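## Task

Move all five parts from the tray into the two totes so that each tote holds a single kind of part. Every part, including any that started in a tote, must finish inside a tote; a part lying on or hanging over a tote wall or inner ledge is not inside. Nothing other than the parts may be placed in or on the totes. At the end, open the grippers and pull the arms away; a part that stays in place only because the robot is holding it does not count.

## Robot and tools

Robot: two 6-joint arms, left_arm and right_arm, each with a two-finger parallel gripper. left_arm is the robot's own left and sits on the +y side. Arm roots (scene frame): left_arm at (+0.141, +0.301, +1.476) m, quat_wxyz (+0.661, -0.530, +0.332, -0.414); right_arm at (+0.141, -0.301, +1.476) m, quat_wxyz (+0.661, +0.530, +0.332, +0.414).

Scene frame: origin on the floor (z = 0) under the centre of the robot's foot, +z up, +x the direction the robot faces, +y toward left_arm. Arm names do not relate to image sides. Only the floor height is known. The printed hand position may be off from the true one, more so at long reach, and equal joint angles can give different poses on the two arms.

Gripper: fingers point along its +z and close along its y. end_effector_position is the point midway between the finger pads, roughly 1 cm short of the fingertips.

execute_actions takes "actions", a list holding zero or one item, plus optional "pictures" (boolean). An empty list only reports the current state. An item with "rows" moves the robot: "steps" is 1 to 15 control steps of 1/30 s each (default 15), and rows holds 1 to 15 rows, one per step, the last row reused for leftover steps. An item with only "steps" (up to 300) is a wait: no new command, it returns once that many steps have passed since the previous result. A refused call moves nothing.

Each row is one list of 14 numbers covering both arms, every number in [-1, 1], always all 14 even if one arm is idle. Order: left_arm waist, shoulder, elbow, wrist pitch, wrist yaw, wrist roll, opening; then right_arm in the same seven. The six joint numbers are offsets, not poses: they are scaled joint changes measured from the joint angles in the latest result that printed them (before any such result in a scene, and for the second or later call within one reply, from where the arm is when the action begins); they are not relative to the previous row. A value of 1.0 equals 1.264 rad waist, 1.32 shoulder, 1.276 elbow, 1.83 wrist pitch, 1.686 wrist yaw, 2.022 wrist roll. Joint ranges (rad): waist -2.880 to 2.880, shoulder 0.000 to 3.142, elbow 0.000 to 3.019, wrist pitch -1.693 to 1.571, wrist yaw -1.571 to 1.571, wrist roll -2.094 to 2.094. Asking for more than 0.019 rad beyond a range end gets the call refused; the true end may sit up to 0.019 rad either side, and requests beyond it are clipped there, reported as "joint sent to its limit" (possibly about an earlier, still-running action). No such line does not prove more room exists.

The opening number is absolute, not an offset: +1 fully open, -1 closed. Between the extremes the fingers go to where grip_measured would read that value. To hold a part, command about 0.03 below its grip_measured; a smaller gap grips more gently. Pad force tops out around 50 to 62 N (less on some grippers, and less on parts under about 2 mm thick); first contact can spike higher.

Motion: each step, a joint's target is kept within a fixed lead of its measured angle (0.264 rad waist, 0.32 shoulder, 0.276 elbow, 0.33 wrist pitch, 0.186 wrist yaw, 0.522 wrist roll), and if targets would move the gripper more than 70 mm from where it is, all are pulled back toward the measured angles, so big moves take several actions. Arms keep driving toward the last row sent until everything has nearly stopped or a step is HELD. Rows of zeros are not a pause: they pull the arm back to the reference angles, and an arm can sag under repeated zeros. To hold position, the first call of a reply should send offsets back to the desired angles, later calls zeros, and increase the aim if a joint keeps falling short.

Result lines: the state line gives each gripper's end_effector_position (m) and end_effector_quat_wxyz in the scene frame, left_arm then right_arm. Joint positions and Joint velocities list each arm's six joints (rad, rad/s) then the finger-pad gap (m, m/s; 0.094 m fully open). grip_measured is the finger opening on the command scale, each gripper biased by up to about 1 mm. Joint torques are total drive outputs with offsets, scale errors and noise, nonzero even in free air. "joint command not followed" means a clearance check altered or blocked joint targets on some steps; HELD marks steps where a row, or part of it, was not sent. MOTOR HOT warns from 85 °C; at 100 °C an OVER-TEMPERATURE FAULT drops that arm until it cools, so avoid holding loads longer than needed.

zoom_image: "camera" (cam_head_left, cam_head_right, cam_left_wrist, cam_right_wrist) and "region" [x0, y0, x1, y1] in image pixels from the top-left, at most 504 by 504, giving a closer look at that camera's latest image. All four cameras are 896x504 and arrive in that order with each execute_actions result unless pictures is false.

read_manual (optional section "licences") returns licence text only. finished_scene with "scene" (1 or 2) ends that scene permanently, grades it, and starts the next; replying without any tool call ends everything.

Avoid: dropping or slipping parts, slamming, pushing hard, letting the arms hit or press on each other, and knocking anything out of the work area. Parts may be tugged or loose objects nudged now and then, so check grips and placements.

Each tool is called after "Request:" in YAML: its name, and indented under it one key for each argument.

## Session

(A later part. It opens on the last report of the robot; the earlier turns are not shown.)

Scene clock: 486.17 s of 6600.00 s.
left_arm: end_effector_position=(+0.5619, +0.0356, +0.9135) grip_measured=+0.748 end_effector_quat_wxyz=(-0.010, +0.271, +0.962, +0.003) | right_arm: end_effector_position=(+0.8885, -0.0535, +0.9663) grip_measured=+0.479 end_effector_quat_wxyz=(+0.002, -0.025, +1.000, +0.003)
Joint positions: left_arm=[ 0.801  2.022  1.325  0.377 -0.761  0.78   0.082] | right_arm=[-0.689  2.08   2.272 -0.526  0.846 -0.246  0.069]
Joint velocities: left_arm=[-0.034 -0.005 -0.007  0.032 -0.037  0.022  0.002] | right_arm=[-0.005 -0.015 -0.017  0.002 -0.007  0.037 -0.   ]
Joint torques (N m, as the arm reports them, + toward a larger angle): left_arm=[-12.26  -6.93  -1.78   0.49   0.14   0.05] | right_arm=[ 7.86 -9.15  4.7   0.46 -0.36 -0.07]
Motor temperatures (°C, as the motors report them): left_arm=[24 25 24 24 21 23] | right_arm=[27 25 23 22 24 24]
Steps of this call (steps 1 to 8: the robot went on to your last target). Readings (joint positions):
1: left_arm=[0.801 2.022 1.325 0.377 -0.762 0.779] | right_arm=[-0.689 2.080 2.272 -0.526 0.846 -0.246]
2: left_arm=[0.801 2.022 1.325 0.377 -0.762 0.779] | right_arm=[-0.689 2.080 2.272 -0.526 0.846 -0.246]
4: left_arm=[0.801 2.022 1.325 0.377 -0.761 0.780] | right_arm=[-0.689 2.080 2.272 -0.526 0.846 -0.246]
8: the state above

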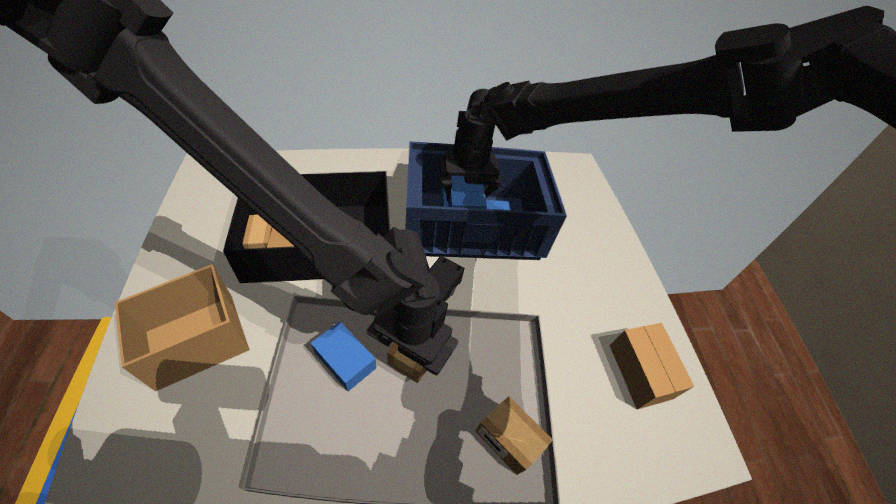

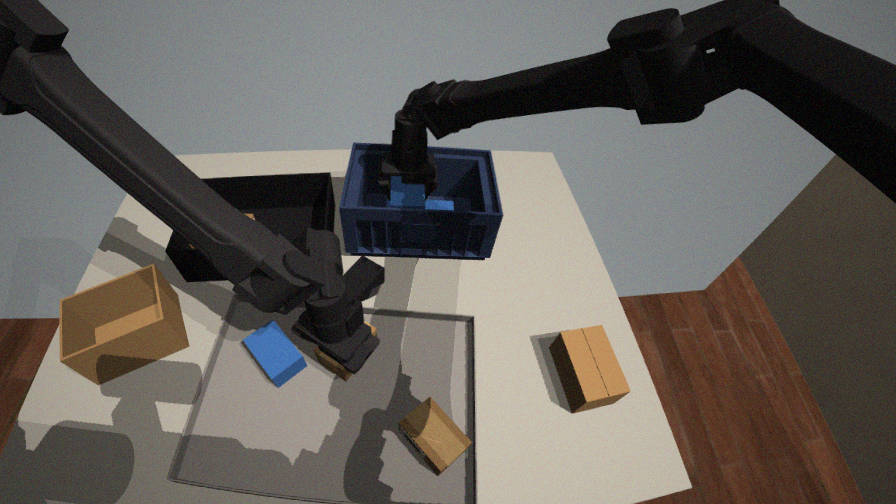

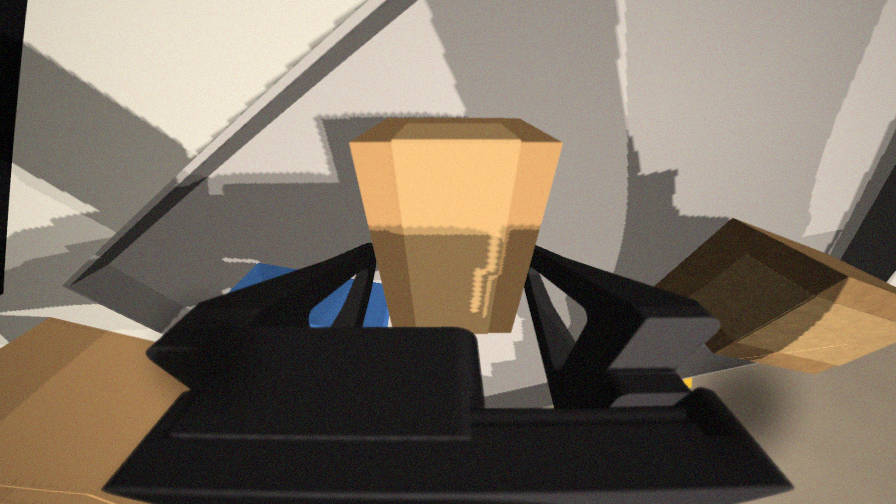

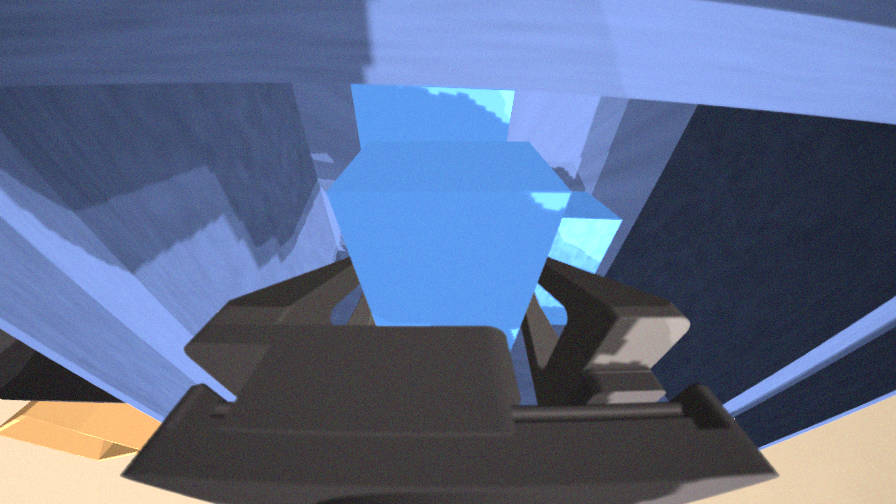

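Request:
execute_actions:
  actions:
    - {"rows":[[-0.006,0,0.006,0,0,0,0.72,0,0,0,0,0,0,0.475],[-0.012,0,0.012,0,0,0,0.68,0,0,0,0,0,0,0.477],[-0.018,0,0.018,0,0,0,0.62,0,0,0,0,0,0,0.479],[-0.024,0,0.024,0,0,0,0.56,0,0,0,0,0,0,0.481],[-0.024,0,0.024,0,0,0,0.5,0,0,0,0,0,0,0.483],[-0.024,0,0.024,0,0,0,0.45,0,0,0,0,0,0,0.485],[-0.024,0,0.024,0,0,0,0.4,0,0,0,0,0,0,0.487],[-0.024,0,0.024,0,0,0,0.36,0,0,0,0,0,0,0.49],[-0.024,0,0.024,0,0,0,0.33,0,0,0,0,0,0,0.493],[-0.024,0,0.024,0,0,0,0.3,0,0,0,0,0,0,0.496],[-0.024,0,0.024,0,0,0,0.285,0,0,0,0,0,0,0.5]],"steps":15}
  pictures: false

Request:
execute_actions:
  actions:
    - {"steps":8}

Scene clock: 495.57 s of 6600.00 s.
left_arm: end_effector_position=(+0.5778, +0.0363, +0.9106) grip_measured=+0.295 end_effector_quat_wxyz=(-0.001, +0.262, +0.965, +0.008) | right_arm: end_effector_position=(+0.8886, -0.0532, +0.9667) grip_measured=+0.498 end_effector_quat_wxyz=(+0.002, -0.025, +1.000, +0.003)
Joint positions: left_arm=[ 0.8    2.023  1.353  0.377 -0.761  0.78   0.061] | right_arm=[-0.688  2.08   2.272 -0.526  0.847 -0.246  0.07 ]
Joint velocities: left_arm=[ 0.015 -0.005  0.002 -0.002 -0.007 -0.066 -0.   ] | right_arm=[-0.015  0.005  0.002 -0.002 -0.051  0.022  0.001]
Joint torques (N m, as the arm reports them, + toward a larger angle): left_arm=[-14.7   -6.65  -1.48  -0.21   0.05  -0.13] | right_arm=[ 11.81 -12.47   2.8    0.31   0.05  -0.08]
Motor temperatures (°C, as the motors report them): left_arm=[25 25 24 24 21 23] | right_arm=[27 25 23 22 23 24]
Steps of this call (steps 1 to 15: the robot went on to your last target; steps 16 to 90: nothing new was sent; then 5.90 s passed at rest; steps 91 to 105: all 15 steps of this action). Readings (joint positions):
91: left_arm=[0.801 2.022 1.325 0.377 -0.761 0.780] | right_arm=[-0.689 2.080 2.272 -0.526 0.847 -0.246]
92: left_arm=[0.801 2.022 1.326 0.377 -0.761 0.780] | right_arm=[-0.689 2.080 2.272 -0.526 0.847 -0.246]
94: left_arm=[0.801 2.023 1.333 0.377 -0.761 0.780] | right_arm=[-0.688 2.080 2.272 -0.526 0.847 -0.246]
98: left_arm=[0.800 2.023 1.351 0.377 -0.761 0.780] | right_arm=[-0.688 2.080 2.272 -0.526 0.847 -0.246]
105: the state above

Scene clock: 495.83 s of 6600.00 s.
left_arm: end_effector_position=(+0.5778, +0.0363, +0.9106) grip_measured=+0.295 end_effector_quat_wxyz=(-0.001, +0.262, +0.965, +0.008) | right_arm: end_effector_position=(+0.8886, -0.0532, +0.9667) grip_measured=+0.498 end_effector_quat_wxyz=(+0.002, -0.025, +1.000, +0.003)
Joint positions: left_arm=[ 0.8    2.023  1.353  0.377 -0.761  0.78   0.061] | right_arm=[-0.688  2.08   2.272 -0.526  0.847 -0.246  0.07 ]
Joint velocities: left_arm=[-0.005  0.005 -0.007 -0.007  0.037  0.022 -0.001] | right_arm=[-0.015 -0.015  0.002 -0.007  0.081 -0.081 -0.001]
Joint torques (N m, as the arm reports them, + toward a larger angle): left_arm=[-14.68  -6.6   -1.5   -0.2    0.06  -0.14] | right_arm=[ 11.75 -12.25   2.88   0.33   0.    -0.08]
Motor temperatures (°C, as the motors report them): left_arm=[25 25 24 24 21 23] | right_arm=[27 25 23 22 23 24]
Steps of this call (steps 1 to 8: the robot went on to your last target). Readings (joint positions):
1: left_arm=[0.800 2.023 1.353 0.377 -0.761 0.780] | right_arm=[-0.688 2.080 2.272 -0.526 0.847 -0.246]
2: left_arm=[0.800 2.023 1.353 0.377 -0.761 0.780] | right_arm=[-0.688 2.080 2.272 -0.526 0.847 -0.246]
4: left_arm=[0.800 2.023 1.353 0.377 -0.761 0.780] | right_arm=[-0.688 2.080 2.272 -0.526 0.847 -0.246]
8: the state above

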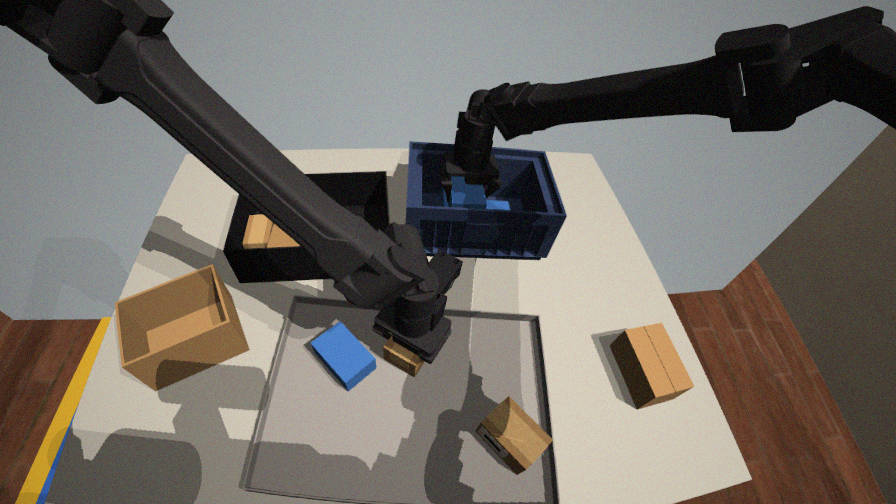

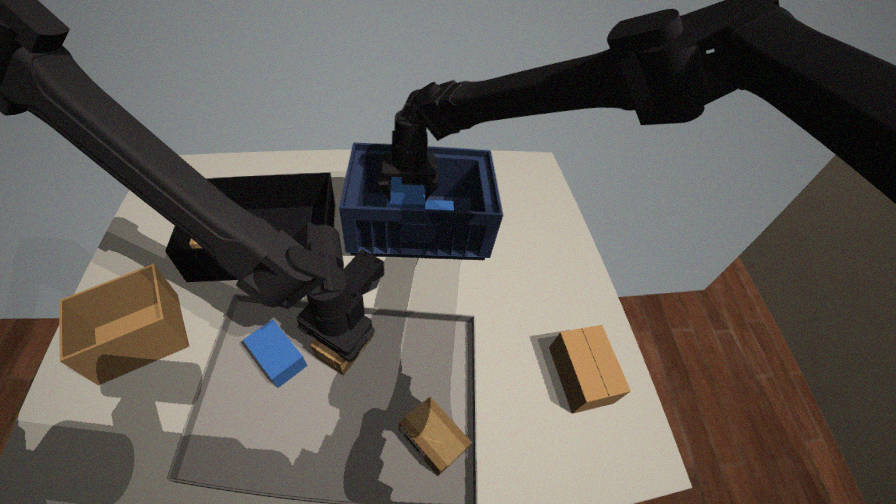

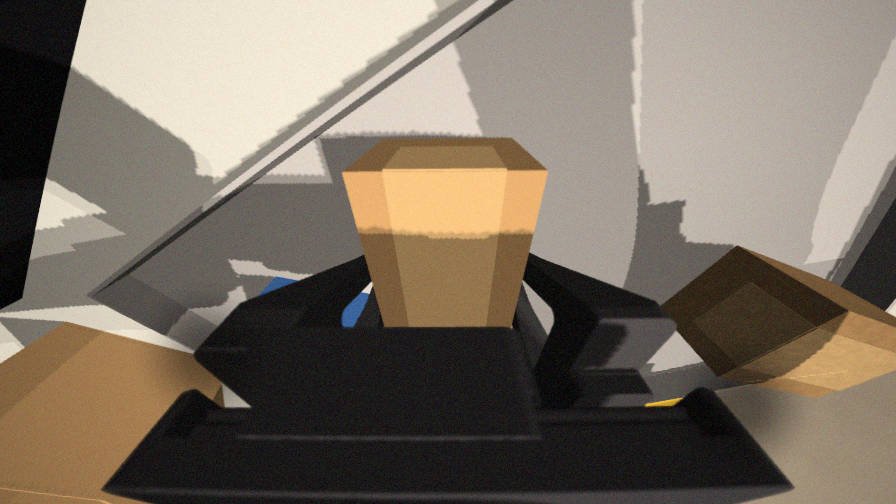

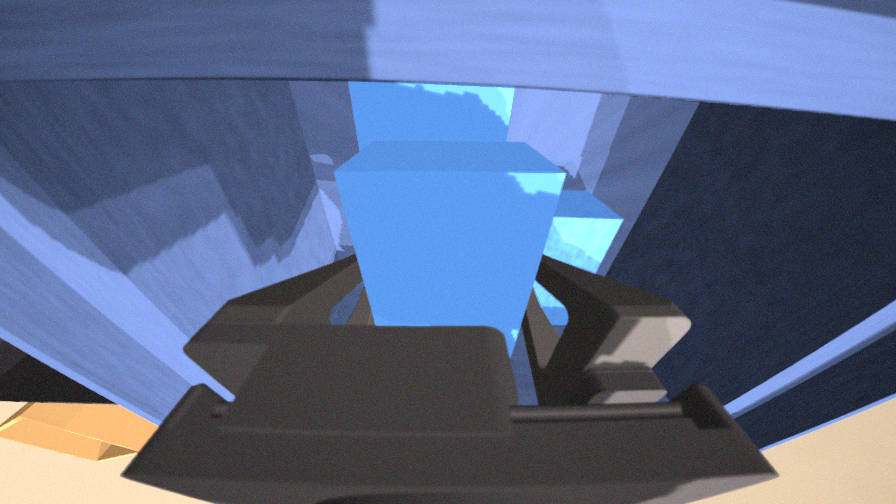

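Request:
execute_actions:
  actions:
    - {"rows":[[0,0,0,0,0,0,0.27,0,0,0,0,0,0,0.53],[0,0,0,0,0,0,0.255,0,0,0,0,0,0,0.56],[0,0,0,0,0,0,0.255,0,0,0,0,0,0,0.58],[-0.017,-0.03,-0.024,-0.003,-0.01,0,0.255,0.014,-0.03,-0.023,-0.002,0.008,0.003,0.58],[-0.033,-0.055,-0.048,-0.006,-0.02,0,0.255,0.028,-0.054,-0.046,-0.004,0.017,0.007,0.58],[-0.05,-0.078,-0.072,-0.009,-0.03,0,0.255,0.041,-0.075,-0.07,-0.006,0.025,0.01,0.58],[-0.066,-0.1,-0.096,-0.012,-0.04,0,0.255,0.055,-0.094,-0.093,-0.008,0.034,0.014,0.58],[-0.083,-0.12,-0.12,-0.015,-0.05,-0.03,0.255,0.069,-0.112,-0.116,-0.01,0.042,0.017,0.58],[-0.1,-0.14,-0.144,-0.018,-0.06,-0.07,0.255,0.083,-0.13,-0.139,-0.012,0.05,0.021,0.58],[-0.116,-0.158,-0.168,-0.021,-0.07,-0.12,0.255,0.097,-0.146,-0.162,-0.014,0.059,0.024,0.58],[-0.133,-0.176,-0.192,-0.024,-0.08,-0.17,0.255,0.11,-0.162,-0.186,-0.016,0.067,0.028,0.58],[-0.15,-0.194,-0.216,-0.027,-0.09,-0.22,0.255,0.124,-0.178,-0.209,-0.018,0.076,0.031,0.58],[-0.166,-0.212,-0.24,-0.03,-0.1,-0.27,0.255,0.138,-0.193,-0.232,-0.02,0.084,0.035,0.58]],"steps":15}
  pictures: false

Request:
execute_actions:
  actions:
    - {"steps":12}

Scene clock: 524.20 s of 6600.00 s.
left_arm: end_effector_position=(+0.5807, +0.0575, +1.0334) grip_measured=+0.281 end_effector_quat_wxyz=(-0.005, +0.142, +0.990, +0.023) | right_arm: end_effector_position=(+0.8625, -0.0699, +1.0341) grip_measured=+0.578 end_effector_quat_wxyz=(-0.023, -0.052, +0.998, -0.025)
Joint positions: left_arm=[ 0.663  1.777  1.09   0.348 -0.925  0.472  0.06 ] | right_arm=[-0.621  1.907  2.022 -0.542  0.974 -0.21   0.074]
Joint velocities: left_arm=[-0.747 -0.708 -0.589 -0.139 -0.095 -1.429 -0.001] | right_arm=[ 0.405 -0.493 -0.442 -0.085  0.183  0.154  0.   ]
Joint torques (N m, as the arm reports them, + toward a larger angle): left_arm=[-13.63  -6.01  -1.69  -0.98  -0.01  -0.28] | right_arm=[ 14.   -14.17   2.2   -0.07   0.26   0.02]
Motor temperatures (°C, as the motors report them): left_arm=[26 25 24 24 21 23] | right_arm=[28 25 22 22 23 24]
Steps of this call (steps 1 to 15: the robot went on to your last target; steps 16 to 90: nothing new was sent; then 24.87 s passed at rest; steps 91 to 105: all 15 steps of this action). Readings (joint positions):
91: left_arm=[0.800 2.023 1.353 0.377 -0.761 0.780] | right_arm=[-0.688 2.080 2.272 -0.526 0.847 -0.246]
92: left_arm=[0.800 2.023 1.353 0.377 -0.761 0.780] | right_arm=[-0.688 2.080 2.272 -0.526 0.847 -0.246]
94: left_arm=[0.800 2.022 1.352 0.377 -0.766 0.780] | right_arm=[-0.688 2.079 2.269 -0.526 0.851 -0.246]
98: left_arm=[0.788 1.963 1.275 0.374 -0.827 0.775] | right_arm=[-0.684 2.027 2.176 -0.530 0.899 -0.237]
105: the state above

Scene clock: 524.60 s of 6600.00 s.
left_arm: end_effector_position=(+0.5927, +0.0326, +1.0754) grip_measured=+0.280 end_effector_quat_wxyz=(+0.016, +0.047, +0.999, -0.009) | right_arm: end_effector_position=(+0.8917, -0.0516, +1.1091) grip_measured=+0.578 end_effector_quat_wxyz=(+0.009, -0.038, +0.999, +0.012)
Joint positions: left_arm=[ 0.583  1.737  1.059  0.34  -0.928  0.265  0.06 ] | right_arm=[-0.519  1.831  1.986 -0.551  0.985 -0.185  0.074]
Joint velocities: left_arm=[-0.015  0.005 -0.002 -0.012  0.007 -0.168  0.   ] | right_arm=[-0.005  0.005 -0.046  0.017 -0.037  0.022  0.   ]
Joint torques (N m, as the arm reports them, + toward a larger angle): left_arm=[-11.39  -5.66  -1.81  -0.91   0.    -0.29] | right_arm=[ 12.01 -10.99   2.08  -0.07   0.2   -0.02]
Motor temperatures (°C, as the motors report them): left_arm=[26 25 24 24 21 23] | right_arm=[28 25 22 22 23 24]
Steps of this call (steps 1 to 12: the robot went on to your last target). Readings (joint positions):
1: left_arm=[0.639 1.756 1.073 0.345 -0.927 0.427] | right_arm=[-0.607 1.892 2.008 -0.545 0.979 -0.206]
2: left_arm=[0.617 1.742 1.064 0.343 -0.927 0.392] | right_arm=[-0.592 1.878 1.997 -0.547 0.982 -0.202]
4: left_arm=[0.589 1.730 1.060 0.343 -0.927 0.341] | right_arm=[-0.562 1.857 1.986 -0.551 0.984 -0.195]
8: left_arm=[0.583 1.732 1.059 0.341 -0.928 0.287] | right_arm=[-0.522 1.834 1.986 -0.551 0.984 -0.189]
12: the state above

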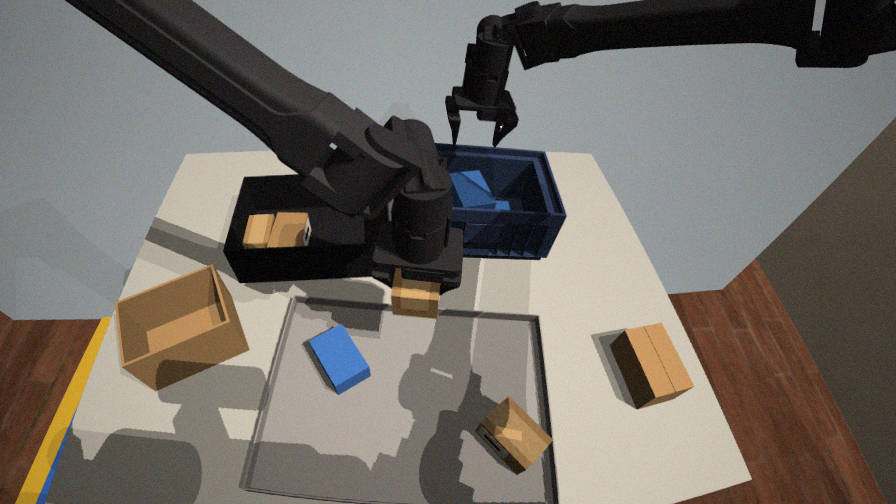

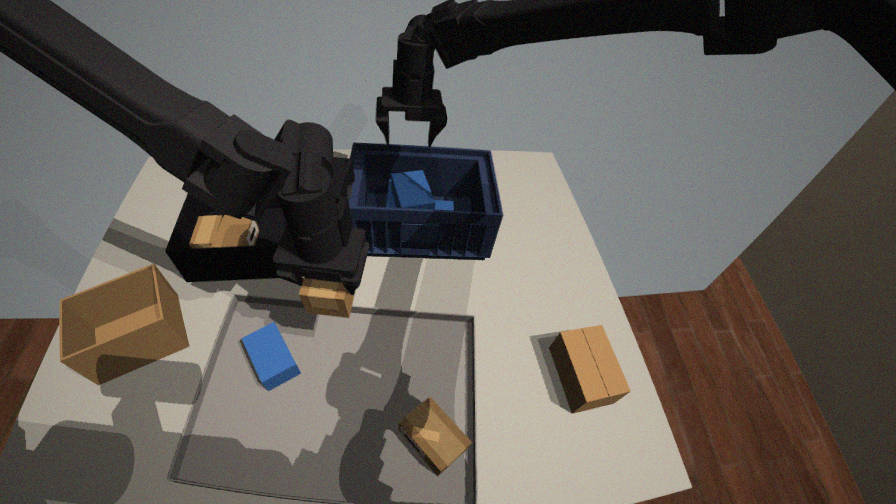

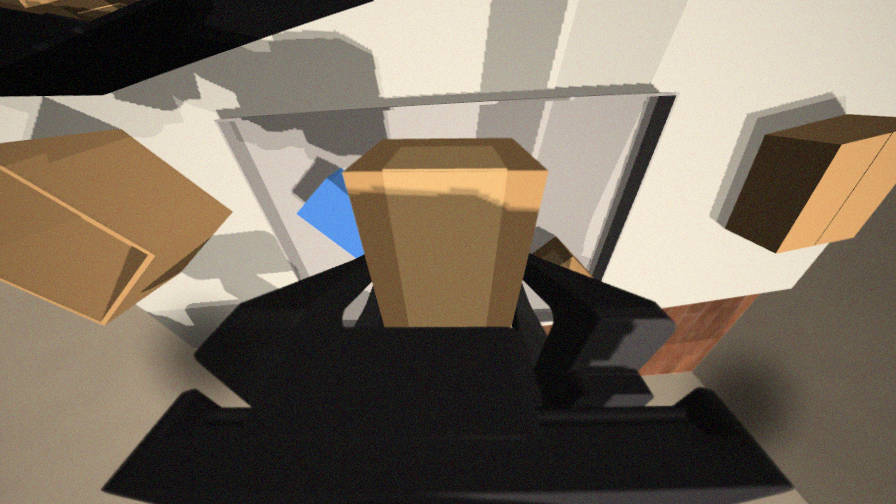

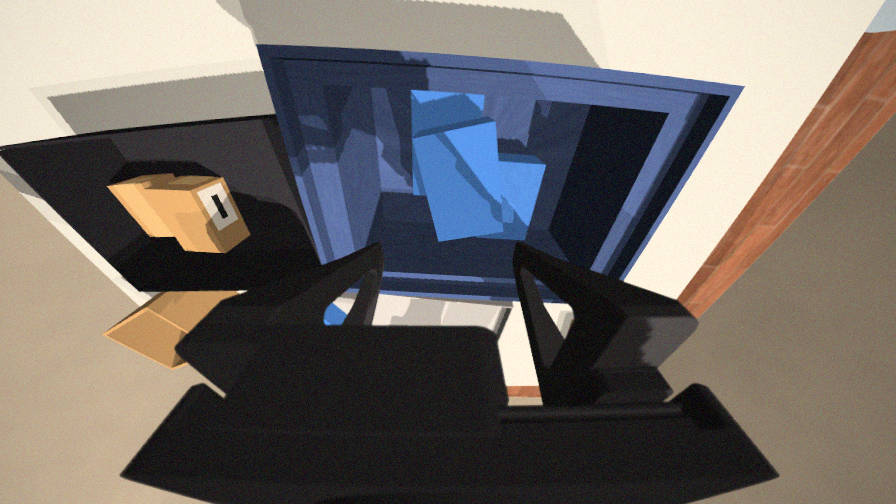

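Request:
zoom_image:
  camera: "cam_right_wrist"
  region: [280, 40, 720, 290]

Request:
zoom_image:
  camera: "cam_head_right"
  region: [330, 130, 520, 270]

Region (280, 40, 720, 290) of cam_right_wrist's 896x504 image, scaled by 1.145, with more detail than that image has; it fills the top 286 rows of this view, and the rest is white.

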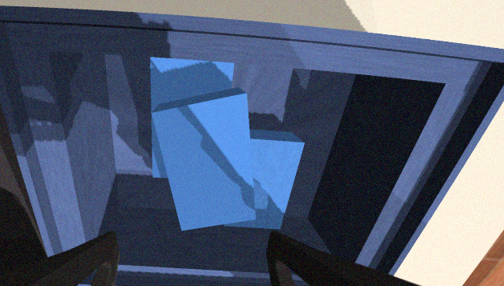

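Region (330, 130, 520, 270) of cam_head_right's 896x504 image, scaled by 2.653, with more detail than that image has; it fills the top 371 rows of this view, and the rest is white.

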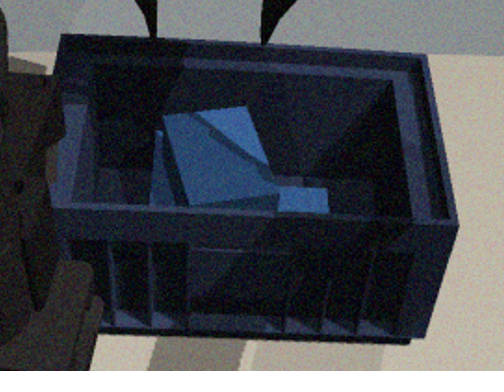

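Request:
execute_actions:
  actions:
    - {"rows":[[0.008,-0.022,0.009,-0.022,0.004,-0.045,0.255,-0.011,0.005,0.005,0.004,-0.005,-0.003,0.62],[0.017,-0.044,0.019,-0.044,0.007,-0.089,0.255,-0.021,0.011,0.01,0.008,-0.01,-0.007,0.66],[0.025,-0.066,0.028,-0.066,0.011,-0.134,0.255,-0.032,0.016,0.015,0.013,-0.014,-0.01,0.7],[0.034,-0.088,0.037,-0.088,0.015,-0.178,0.255,-0.043,0.022,0.02,0.017,-0.019,-0.013,0.74],[0.042,-0.11,0.047,-0.11,0.019,-0.223,0.255,-0.054,0.027,0.025,0.021,-0.024,-0.017,0.78],[0.05,-0.132,0.056,-0.132,0.022,-0.267,0.255,-0.064,0.032,0.029,0.025,-0.029,-0.02,0.82],[0.059,-0.154,0.065,-0.154,0.026,-0.312,0.255,-0.075,0.038,0.034,0.029,-0.034,-0.023,0.85],[0.067,-0.176,0.074,-0.176,0.03,-0.356,0.255,-0.086,0.043,0.039,0.034,-0.038,-0.026,0.85],[0.076,-0.198,0.084,-0.198,0.033,-0.4,0.255,-0.096,0.049,0.044,0.038,-0.043,-0.03,0.85],[0.084,-0.22,0.093,-0.22,0.037,-0.445,0.255,-0.107,0.054,0.049,0.042,-0.048,-0.033,0.85]],"steps":15}
  pictures: false

Request:
execute_actions:
  actions:
    - {"steps":12}

Scene clock: 553.07 s of 6600.00 s.
left_arm: end_effector_position=(+0.7095, +0.1555, +1.0938) grip_measured=+0.280 end_effector_quat_wxyz=(-0.012, +0.330, -0.944, +0.001) | right_arm: end_effector_position=(+0.8766, -0.0870, +1.0207) grip_measured=+0.848 end_effector_quat_wxyz=(-0.005, -0.032, +0.999, -0.012)
Joint positions: left_arm=[ 0.673  1.457  1.178 -0.029 -0.869 -0.46   0.06 ] | right_arm=[-0.656  1.895  2.026 -0.489  0.91  -0.236  0.087]
Joint velocities: left_arm=[ 0.239 -0.659  0.198 -0.139 -0.051 -1.165  0.002] | right_arm=[-0.239  0.093  0.007  0.007 -0.037 -0.066  0.   ]
Joint torques (N m, as the arm reports them, + toward a larger angle): left_arm=[-9.63 -6.14 -0.01 -1.14  0.09 -0.27] | right_arm=[ 11.52 -11.03   4.27   1.    -0.16  -0.14]
Motor temperatures (°C, as the motors report them): left_arm=[25 24 24 24 21 23] | right_arm=[28 25 22 22 23 24]
Steps of this call (steps 1 to 30: the robot went on to your last target; steps 31 to 90: nothing new was sent; then 24.97 s passed at rest; steps 91 to 105: all 15 steps of this action). Readings (joint positions):
91: left_arm=[0.583 1.736 1.060 0.335 -0.927 0.242] | right_arm=[-0.519 1.831 1.983 -0.551 0.984 -0.183]
92: left_arm=[0.583 1.734 1.063 0.320 -0.923 0.219] | right_arm=[-0.519 1.831 1.983 -0.551 0.979 -0.184]
94: left_arm=[0.586 1.717 1.073 0.260 -0.909 0.135] | right_arm=[-0.523 1.833 1.984 -0.545 0.965 -0.190]
98: left_arm=[0.609 1.640 1.104 0.136 -0.888 -0.069] | right_arm=[-0.557 1.852 2.004 -0.518 0.931 -0.208]
105: the state above

Scene clock: 553.47 s of 6600.00 s.
left_arm: end_effector_position=(+0.7131, +0.1664, +1.0934) grip_measured=+0.280 end_effector_quat_wxyz=(-0.012, +0.401, -0.916, -0.003) | right_arm: end_effector_position=(+0.8726, -0.0893, +1.0137) grip_measured=+0.848 end_effector_quat_wxyz=(-0.008, -0.036, +0.999, -0.015)
Joint positions: left_arm=[ 0.685  1.442  1.182 -0.045 -0.868 -0.608  0.06 ] | right_arm=[-0.666  1.9    2.026 -0.487  0.908 -0.243  0.087]
Joint velocities: left_arm=[-0.015  0.122 -0.071 -0.022  0.022 -0.037  0.   ] | right_arm=[-0.015 -0.005  0.007 -0.002 -0.007  0.022  0.001]
Joint torques (N m, as the arm reports them, + toward a larger angle): left_arm=[-8.95 -8.81  0.89 -0.82  0.04 -0.29] | right_arm=[ 12.23 -11.95   4.16   0.89  -0.09  -0.14]
Motor temperatures (°C, as the motors report them): left_arm=[25 24 24 24 21 23] | right_arm=[28 25 22 22 23 24]
Steps of this call (steps 1 to 12: the robot went on to your last target). Readings (joint positions):
1: left_arm=[0.680 1.437 1.184 -0.032 -0.869 -0.492] | right_arm=[-0.662 1.897 2.026 -0.489 0.910 -0.237]
2: left_arm=[0.684 1.423 1.189 -0.032 -0.869 -0.518] | right_arm=[-0.666 1.899 2.026 -0.489 0.910 -0.239]
4: left_arm=[0.685 1.408 1.193 -0.032 -0.869 -0.555] | right_arm=[-0.666 1.900 2.026 -0.489 0.909 -0.240]
8: left_arm=[0.685 1.418 1.190 -0.040 -0.869 -0.592] | right_arm=[-0.666 1.900 2.026 -0.487 0.908 -0.242]
12: the state above

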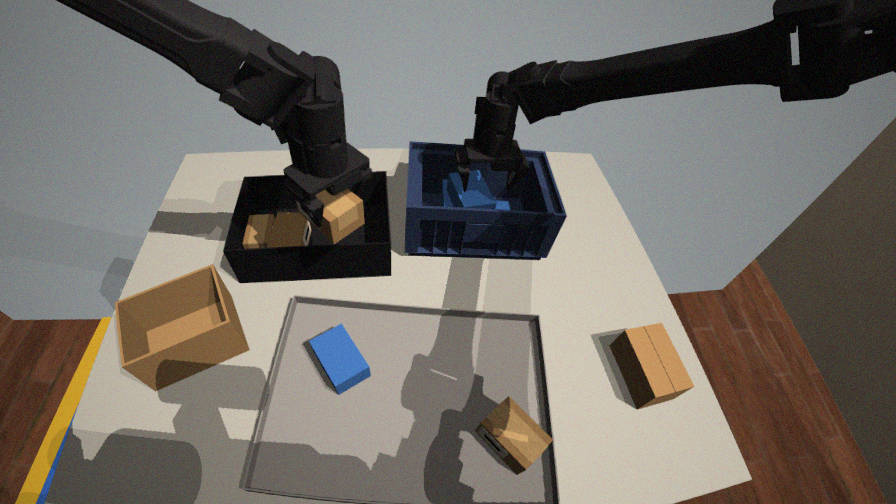

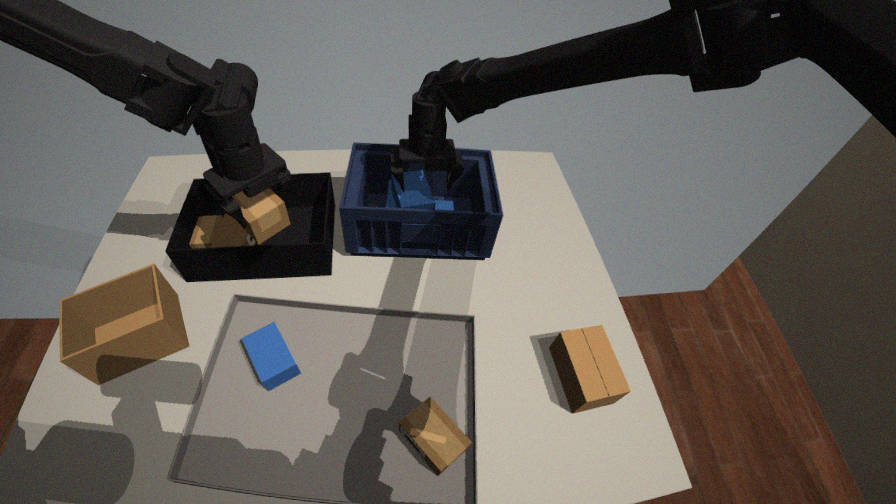

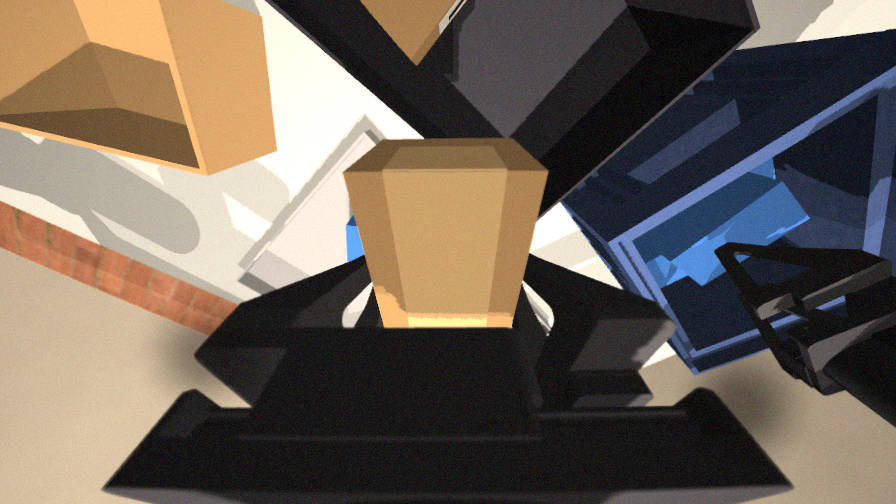

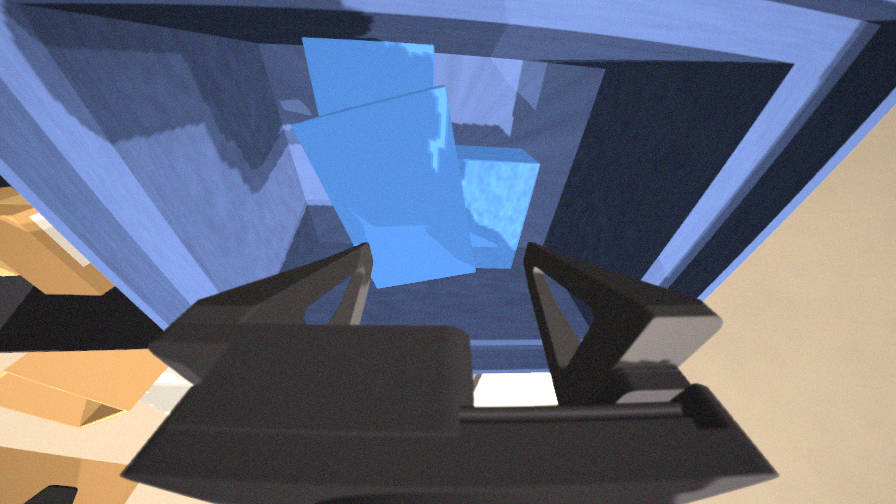

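Request:
execute_actions:
  actions:
    - {"rows":[[0.003,0.012,0.046,-0.023,0.002,-0.044,0.255,0.005,0.004,0.01,-0.002,-0.001,0,0.85],[0.006,0.026,0.092,-0.047,0.004,-0.088,0.255,0.01,0.009,0.02,-0.004,-0.002,0,0.85],[0.01,0.041,0.139,-0.07,0.006,-0.133,0.255,0.015,0.014,0.031,-0.006,-0.003,0,0.85],[0.013,0.056,0.185,-0.094,0.008,-0.177,0.255,0.02,0.019,0.042,-0.008,-0.004,0,0.85],[0.016,0.071,0.231,-0.117,0.01,-0.221,0.255,0.025,0.024,0.052,-0.009,-0.005,0,0.85],[0.019,0.086,0.277,-0.14,0.013,-0.265,0.255,0.029,0.03,0.062,-0.011,-0.006,0,0.85],[0.022,0.102,0.323,-0.164,0.015,-0.309,0.255,0.032,0.035,0.072,-0.013,-0.007,0,0.85],[0.026,0.118,0.37,-0.187,0.017,-0.354,0.255,0.034,0.04,0.08,-0.014,-0.008,0,0.85],[0.029,0.133,0.416,-0.211,0.019,-0.398,0.255,0.036,0.045,0.088,-0.016,-0.009,0,0.85],[0.032,0.148,0.462,-0.234,0.021,-0.442,0.255,0.036,0.05,0.094,-0.017,-0.01,0,0.85]],"steps":15}
  pictures: false

Request:
execute_actions:
  actions:
    - {"steps":15}

Scene clock: 567.20 s of 6600.00 s.
left_arm: end_effector_position=(+0.8782, +0.1856, +1.0661) grip_measured=+0.280 end_effector_quat_wxyz=(-0.012, +0.721, -0.693, +0.008) | right_arm: end_effector_position=(+0.8926, -0.0807, +1.0095) grip_measured=+0.848 end_effector_quat_wxyz=(+0.003, -0.026, +1.000, -0.010)
Joint positions: left_arm=[ 0.71   1.627  1.778 -0.438 -0.833 -1.375  0.06 ] | right_arm=[-0.662  1.949  2.123 -0.505  0.896 -0.244  0.087]
Joint velocities: left_arm=[ 0.054 -0.103 -0.012 -0.129  0.007 -0.799 -0.001] | right_arm=[ 0.015  0.034  0.012 -0.022 -0.022 -0.007  0.   ]
Joint torques (N m, as the arm reports them, + toward a larger angle): left_arm=[-10.25 -10.73   2.64  -1.24  -0.06  -0.31] | right_arm=[ 14.03 -10.98   4.38  -0.12  -0.14  -0.06]
Motor temperatures (°C, as the motors report them): left_arm=[25 25 24 24 21 23] | right_arm=[28 25 22 22 23 24]
Steps of this call (steps 1 to 30: the robot went on to your last target; steps 31 to 90: nothing new was sent; then 10.23 s passed at rest; steps 91 to 105: all 15 steps of this action). Readings (joint positions):
91: left_arm=[0.685 1.451 1.183 -0.053 -0.867 -0.628] | right_arm=[-0.666 1.900 2.026 -0.487 0.908 -0.244]
92: left_arm=[0.685 1.456 1.198 -0.072 -0.867 -0.652] | right_arm=[-0.666 1.900 2.026 -0.487 0.908 -0.244]
94: left_arm=[0.685 1.481 1.273 -0.137 -0.861 -0.737] | right_arm=[-0.666 1.903 2.033 -0.489 0.908 -0.244]
98: left_arm=[0.689 1.570 1.530 -0.290 -0.843 -0.995] | right_arm=[-0.666 1.926 2.082 -0.496 0.901 -0.244]
105: the state above

Scene clock: 567.70 s of 6600.00 s.
left_arm: end_effector_position=(+0.8706, +0.1830, +1.0624) grip_measured=+0.280 end_effector_quat_wxyz=(-0.005, +0.751, -0.661, +0.002) | right_arm: end_effector_position=(+0.8903, -0.0771, +1.0088) grip_measured=+0.848 end_effector_quat_wxyz=(+0.002, -0.028, +1.000, -0.008)
Joint positions: left_arm=[ 0.713  1.632  1.774 -0.456 -0.833 -1.482  0.06 ] | right_arm=[-0.66   1.954  2.123 -0.507  0.896 -0.244  0.087]
Joint velocities: left_arm=[-0.024  0.015  0.007 -0.012 -0.007 -0.081 -0.002] | right_arm=[-0.015 -0.005 -0.002  0.002  0.007  0.051 -0.001]
Joint torques (N m, as the arm reports them, + toward a larger angle): left_arm=[-10.18 -10.72   2.83  -0.99  -0.06  -0.31] | right_arm=[ 13.73 -11.61   4.43  -0.1   -0.14  -0.08]
Motor temperatures (°C, as the motors report them): left_arm=[25 25 24 24 21 23] | right_arm=[28 25 22 22 23 24]
Steps of this call (steps 1 to 15: the robot went on to your last target). Readings (joint positions):
1: left_arm=[0.712 1.625 1.778 -0.443 -0.833 -1.397] | right_arm=[-0.661 1.950 2.123 -0.505 0.896 -0.244]
2: left_arm=[0.713 1.625 1.778 -0.447 -0.833 -1.415] | right_arm=[-0.661 1.951 2.123 -0.506 0.896 -0.244]
4: left_arm=[0.713 1.626 1.777 -0.452 -0.833 -1.440] | right_arm=[-0.660 1.953 2.123 -0.506 0.896 -0.244]
8: left_arm=[0.713 1.631 1.775 -0.456 -0.833 -1.467] | right_arm=[-0.660 1.954 2.123 -0.507 0.896 -0.244]
15: the state above

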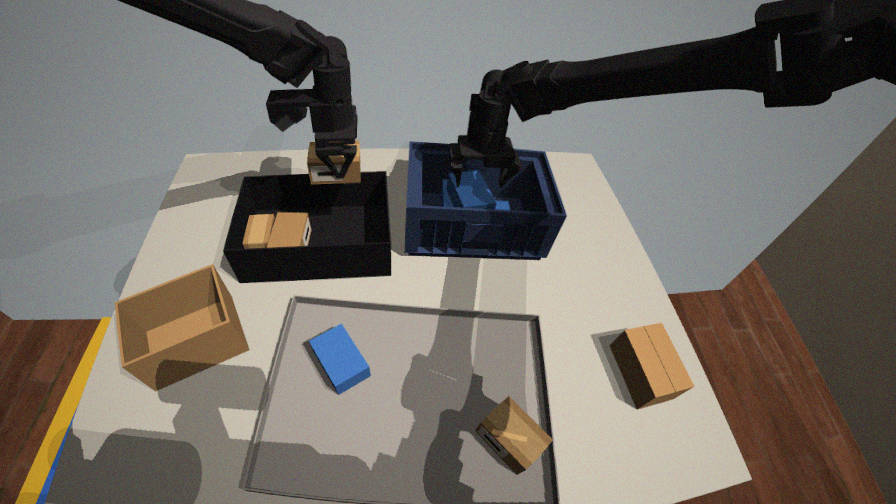

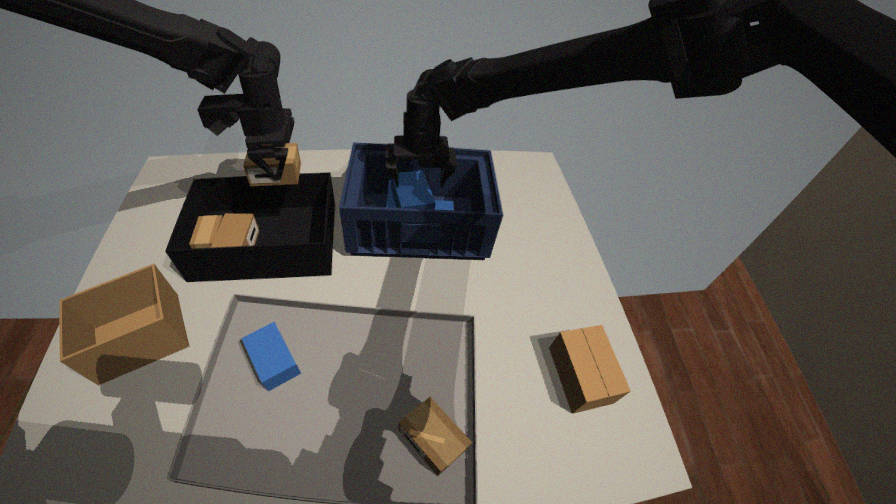

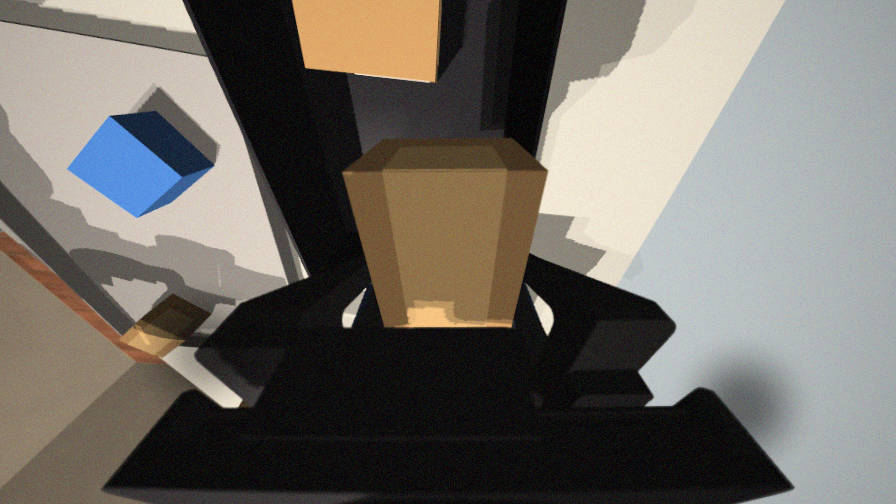

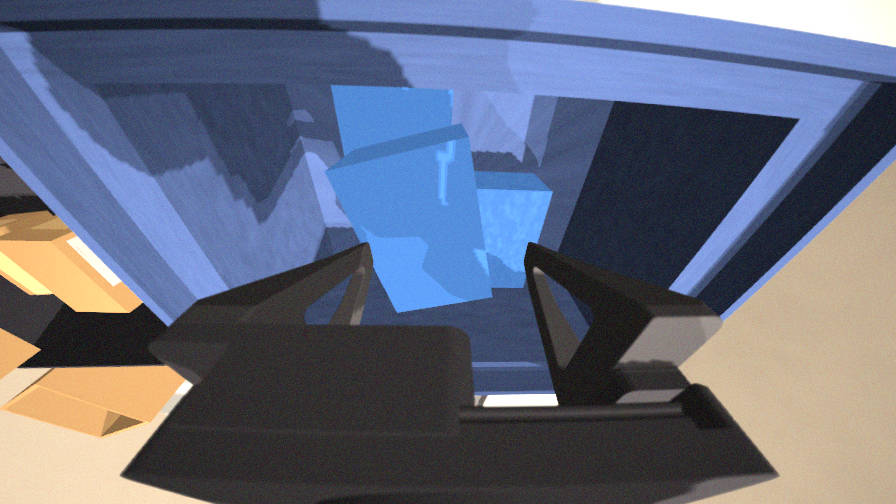

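Request:
zoom_image:
  camera: "cam_left_wrist"
  region: [160, 0, 660, 280]

Region (160, 0, 660, 280) of cam_left_wrist's 896x504 image, scaled by 1.008, with more detail than that image has; it fills the top 282 rows of this view, and the rest is white.

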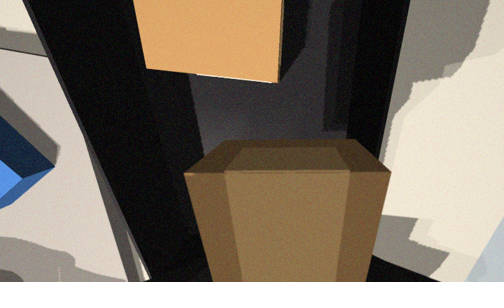

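Request:
execute_actions:
  actions:
    - {"rows":[[0.012,0.019,0.02,0.001,0.009,0.003,0.255,0.006,0.001,0,0,0,0,0.9],[0.024,0.039,0.04,0.003,0.017,0.007,0.255,0.012,0.002,0,0,0,0,0.95],[0.036,0.058,0.06,0.004,0.026,0.01,0.255,0.018,0.003,0.001,0,0,0,1],[0.048,0.077,0.08,0.006,0.035,0.013,0.255,0.024,0.004,0.002,0,0,0,1],[0.06,0.097,0.1,0.007,0.044,0.017,0.255,0.03,0.005,0.003,0,0,0,1],[0.071,0.116,0.12,0.008,0.052,0.02,0.255,0.036,0.006,0.003,0,0,0,1],[0.083,0.135,0.14,0.01,0.061,0.023,0.255,0.042,0.007,0.004,0,0,0,1],[0.095,0.154,0.16,0.011,0.07,0.026,0.255,0.048,0.008,0.005,0,0,0,1],[0.107,0.174,0.18,0.013,0.078,0.03,0.255,0.052,0.009,0.006,0,0,0,1],[0.119,0.193,0.2,0.014,0.087,0.033,0.255,0.055,0.009,0.006,0,0,0,1]],"steps":15}
  pictures: false

Request:
execute_actions:
  actions:
    - {"steps":10}

Scene clock: 586.93 s of 6600.00 s.
left_arm: end_effector_position=(+0.8474, +0.1722, +0.9205) grip_measured=+0.280 end_effector_quat_wxyz=(+0.013, +0.745, -0.667, -0.011) | right_arm: end_effector_position=(+0.8945, -0.0607, +1.0240) grip_measured=+1.000 end_effector_quat_wxyz=(+0.008, -0.031, +0.999, +0.004)
Joint positions: left_arm=[ 0.866  1.9    2.015 -0.442 -0.689 -1.439  0.06 ] | right_arm=[-0.631  1.954  2.123 -0.507  0.896 -0.244  0.094]
Joint velocities: left_arm=[ 0.22   0.366  0.007 -0.017  0.022  0.007  0.   ] | right_arm=[ 0.112 -0.005 -0.012 -0.022 -0.007 -0.007  0.   ]
Joint torques (N m, as the arm reports them, + toward a larger angle): left_arm=[-12.98 -14.66   4.14   0.18   0.03   0.05] | right_arm=[ 13.71 -10.82   3.24   0.39   0.05  -0.08]
Motor temperatures (°C, as the motors report them): left_arm=[25 25 24 24 21 23] | right_arm=[29 25 23 22 23 24]
Steps of this call (steps 1 to 15: the robot went on to your last target; steps 16 to 90: nothing new was sent; then 15.73 s passed at rest; steps 91 to 105: all 15 steps of this action). Readings (joint positions):
91: left_arm=[0.713 1.633 1.775 -0.456 -0.827 -1.486] | right_arm=[-0.660 1.954 2.123 -0.507 0.896 -0.244]
92: left_arm=[0.714 1.636 1.779 -0.456 -0.818 -1.486] | right_arm=[-0.660 1.954 2.123 -0.507 0.896 -0.244]
94: left_arm=[0.720 1.660 1.814 -0.456 -0.790 -1.482] | right_arm=[-0.660 1.954 2.123 -0.507 0.896 -0.244]
98: left_arm=[0.764 1.754 1.930 -0.453 -0.729 -1.465] | right_arm=[-0.658 1.954 2.123 -0.507 0.896 -0.244]
105: the state above

Scene clock: 587.27 s of 6600.00 s.
left_arm: end_effector_position=(+0.8434, +0.1696, +0.9168) grip_measured=+0.280 end_effector_quat_wxyz=(+0.015, +0.741, -0.671, -0.012) | right_arm: end_effector_position=(+0.8959, -0.0552, +1.0293) grip_measured=+1.000 end_effector_quat_wxyz=(+0.011, -0.032, +0.999, +0.008)
Joint positions: left_arm=[ 0.868  1.908  2.015 -0.441 -0.687 -1.432  0.06 ] | right_arm=[-0.621  1.954  2.123 -0.507  0.896 -0.244  0.094]
Joint velocities: left_arm=[ 0.015 -0.005  0.007 -0.027 -0.007  0.007  0.001] | right_arm=[ 0.005 -0.005 -0.007 -0.022  0.051 -0.007  0.   ]
Joint torques (N m, as the arm reports them, + toward a larger angle): left_arm=[-12.43 -13.89   4.18   0.18  -0.04   0.05] | right_arm=[ 13.24 -10.54   3.22   0.41   0.04  -0.08]
Motor temperatures (°C, as the motors report them): left_arm=[25 25 24 24 21 23] | right_arm=[29 25 23 22 23 24]
Steps of this call (steps 1 to 10: the robot went on to your last target). Readings (joint positions):
1: left_arm=[0.873 1.911 2.015 -0.442 -0.689 -1.437] | right_arm=[-0.627 1.954 2.123 -0.507 0.896 -0.244]
2: left_arm=[0.870 1.911 2.014 -0.441 -0.689 -1.437] | right_arm=[-0.625 1.954 2.123 -0.507 0.896 -0.244]
4: left_arm=[0.868 1.909 2.015 -0.441 -0.687 -1.434] | right_arm=[-0.621 1.954 2.123 -0.507 0.896 -0.244]
8: left_arm=[0.868 1.908 2.015 -0.441 -0.687 -1.432] | right_arm=[-0.621 1.954 2.123 -0.507 0.896 -0.244]
10: the state above

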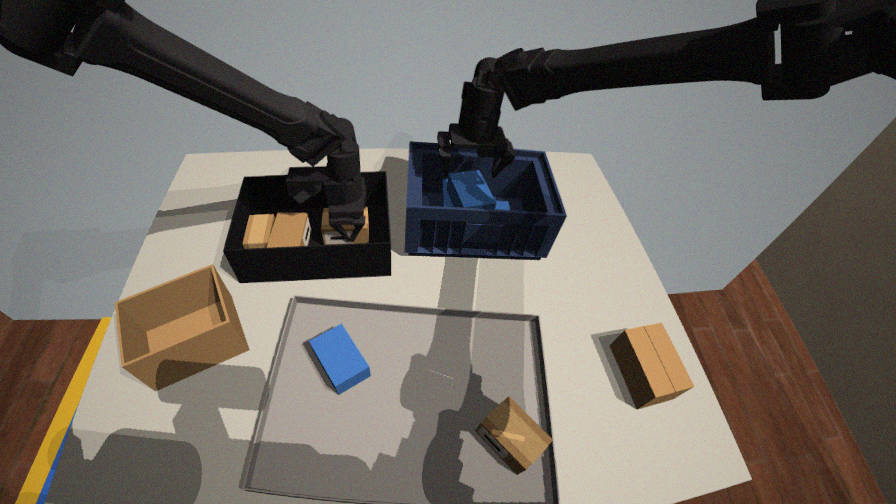

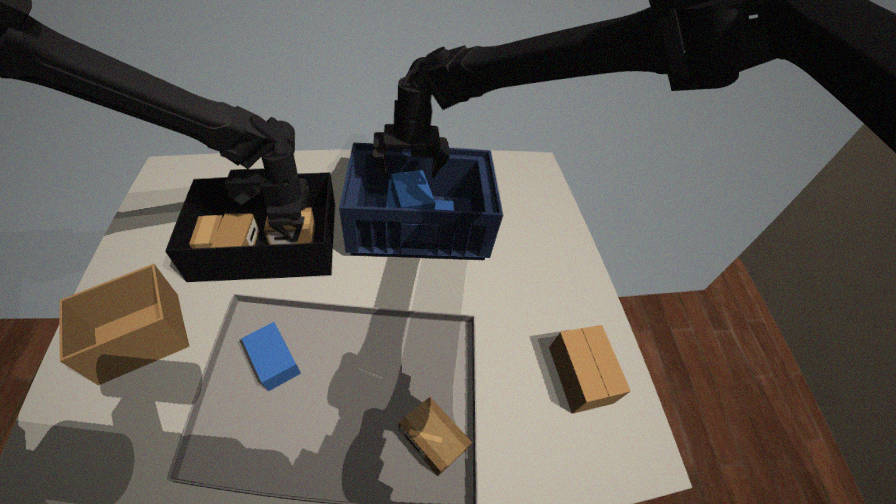

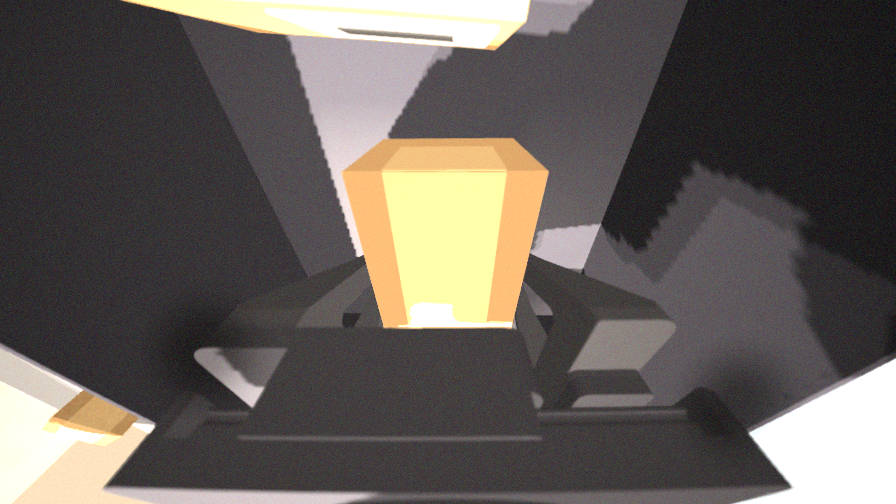

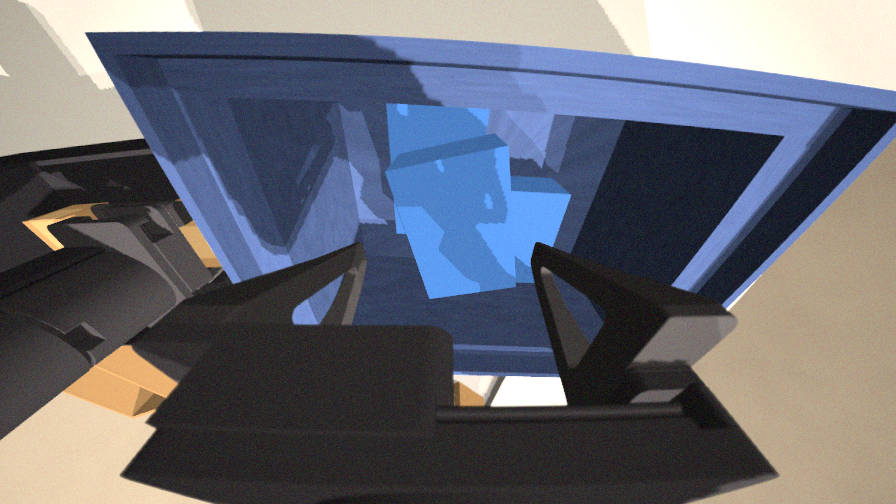

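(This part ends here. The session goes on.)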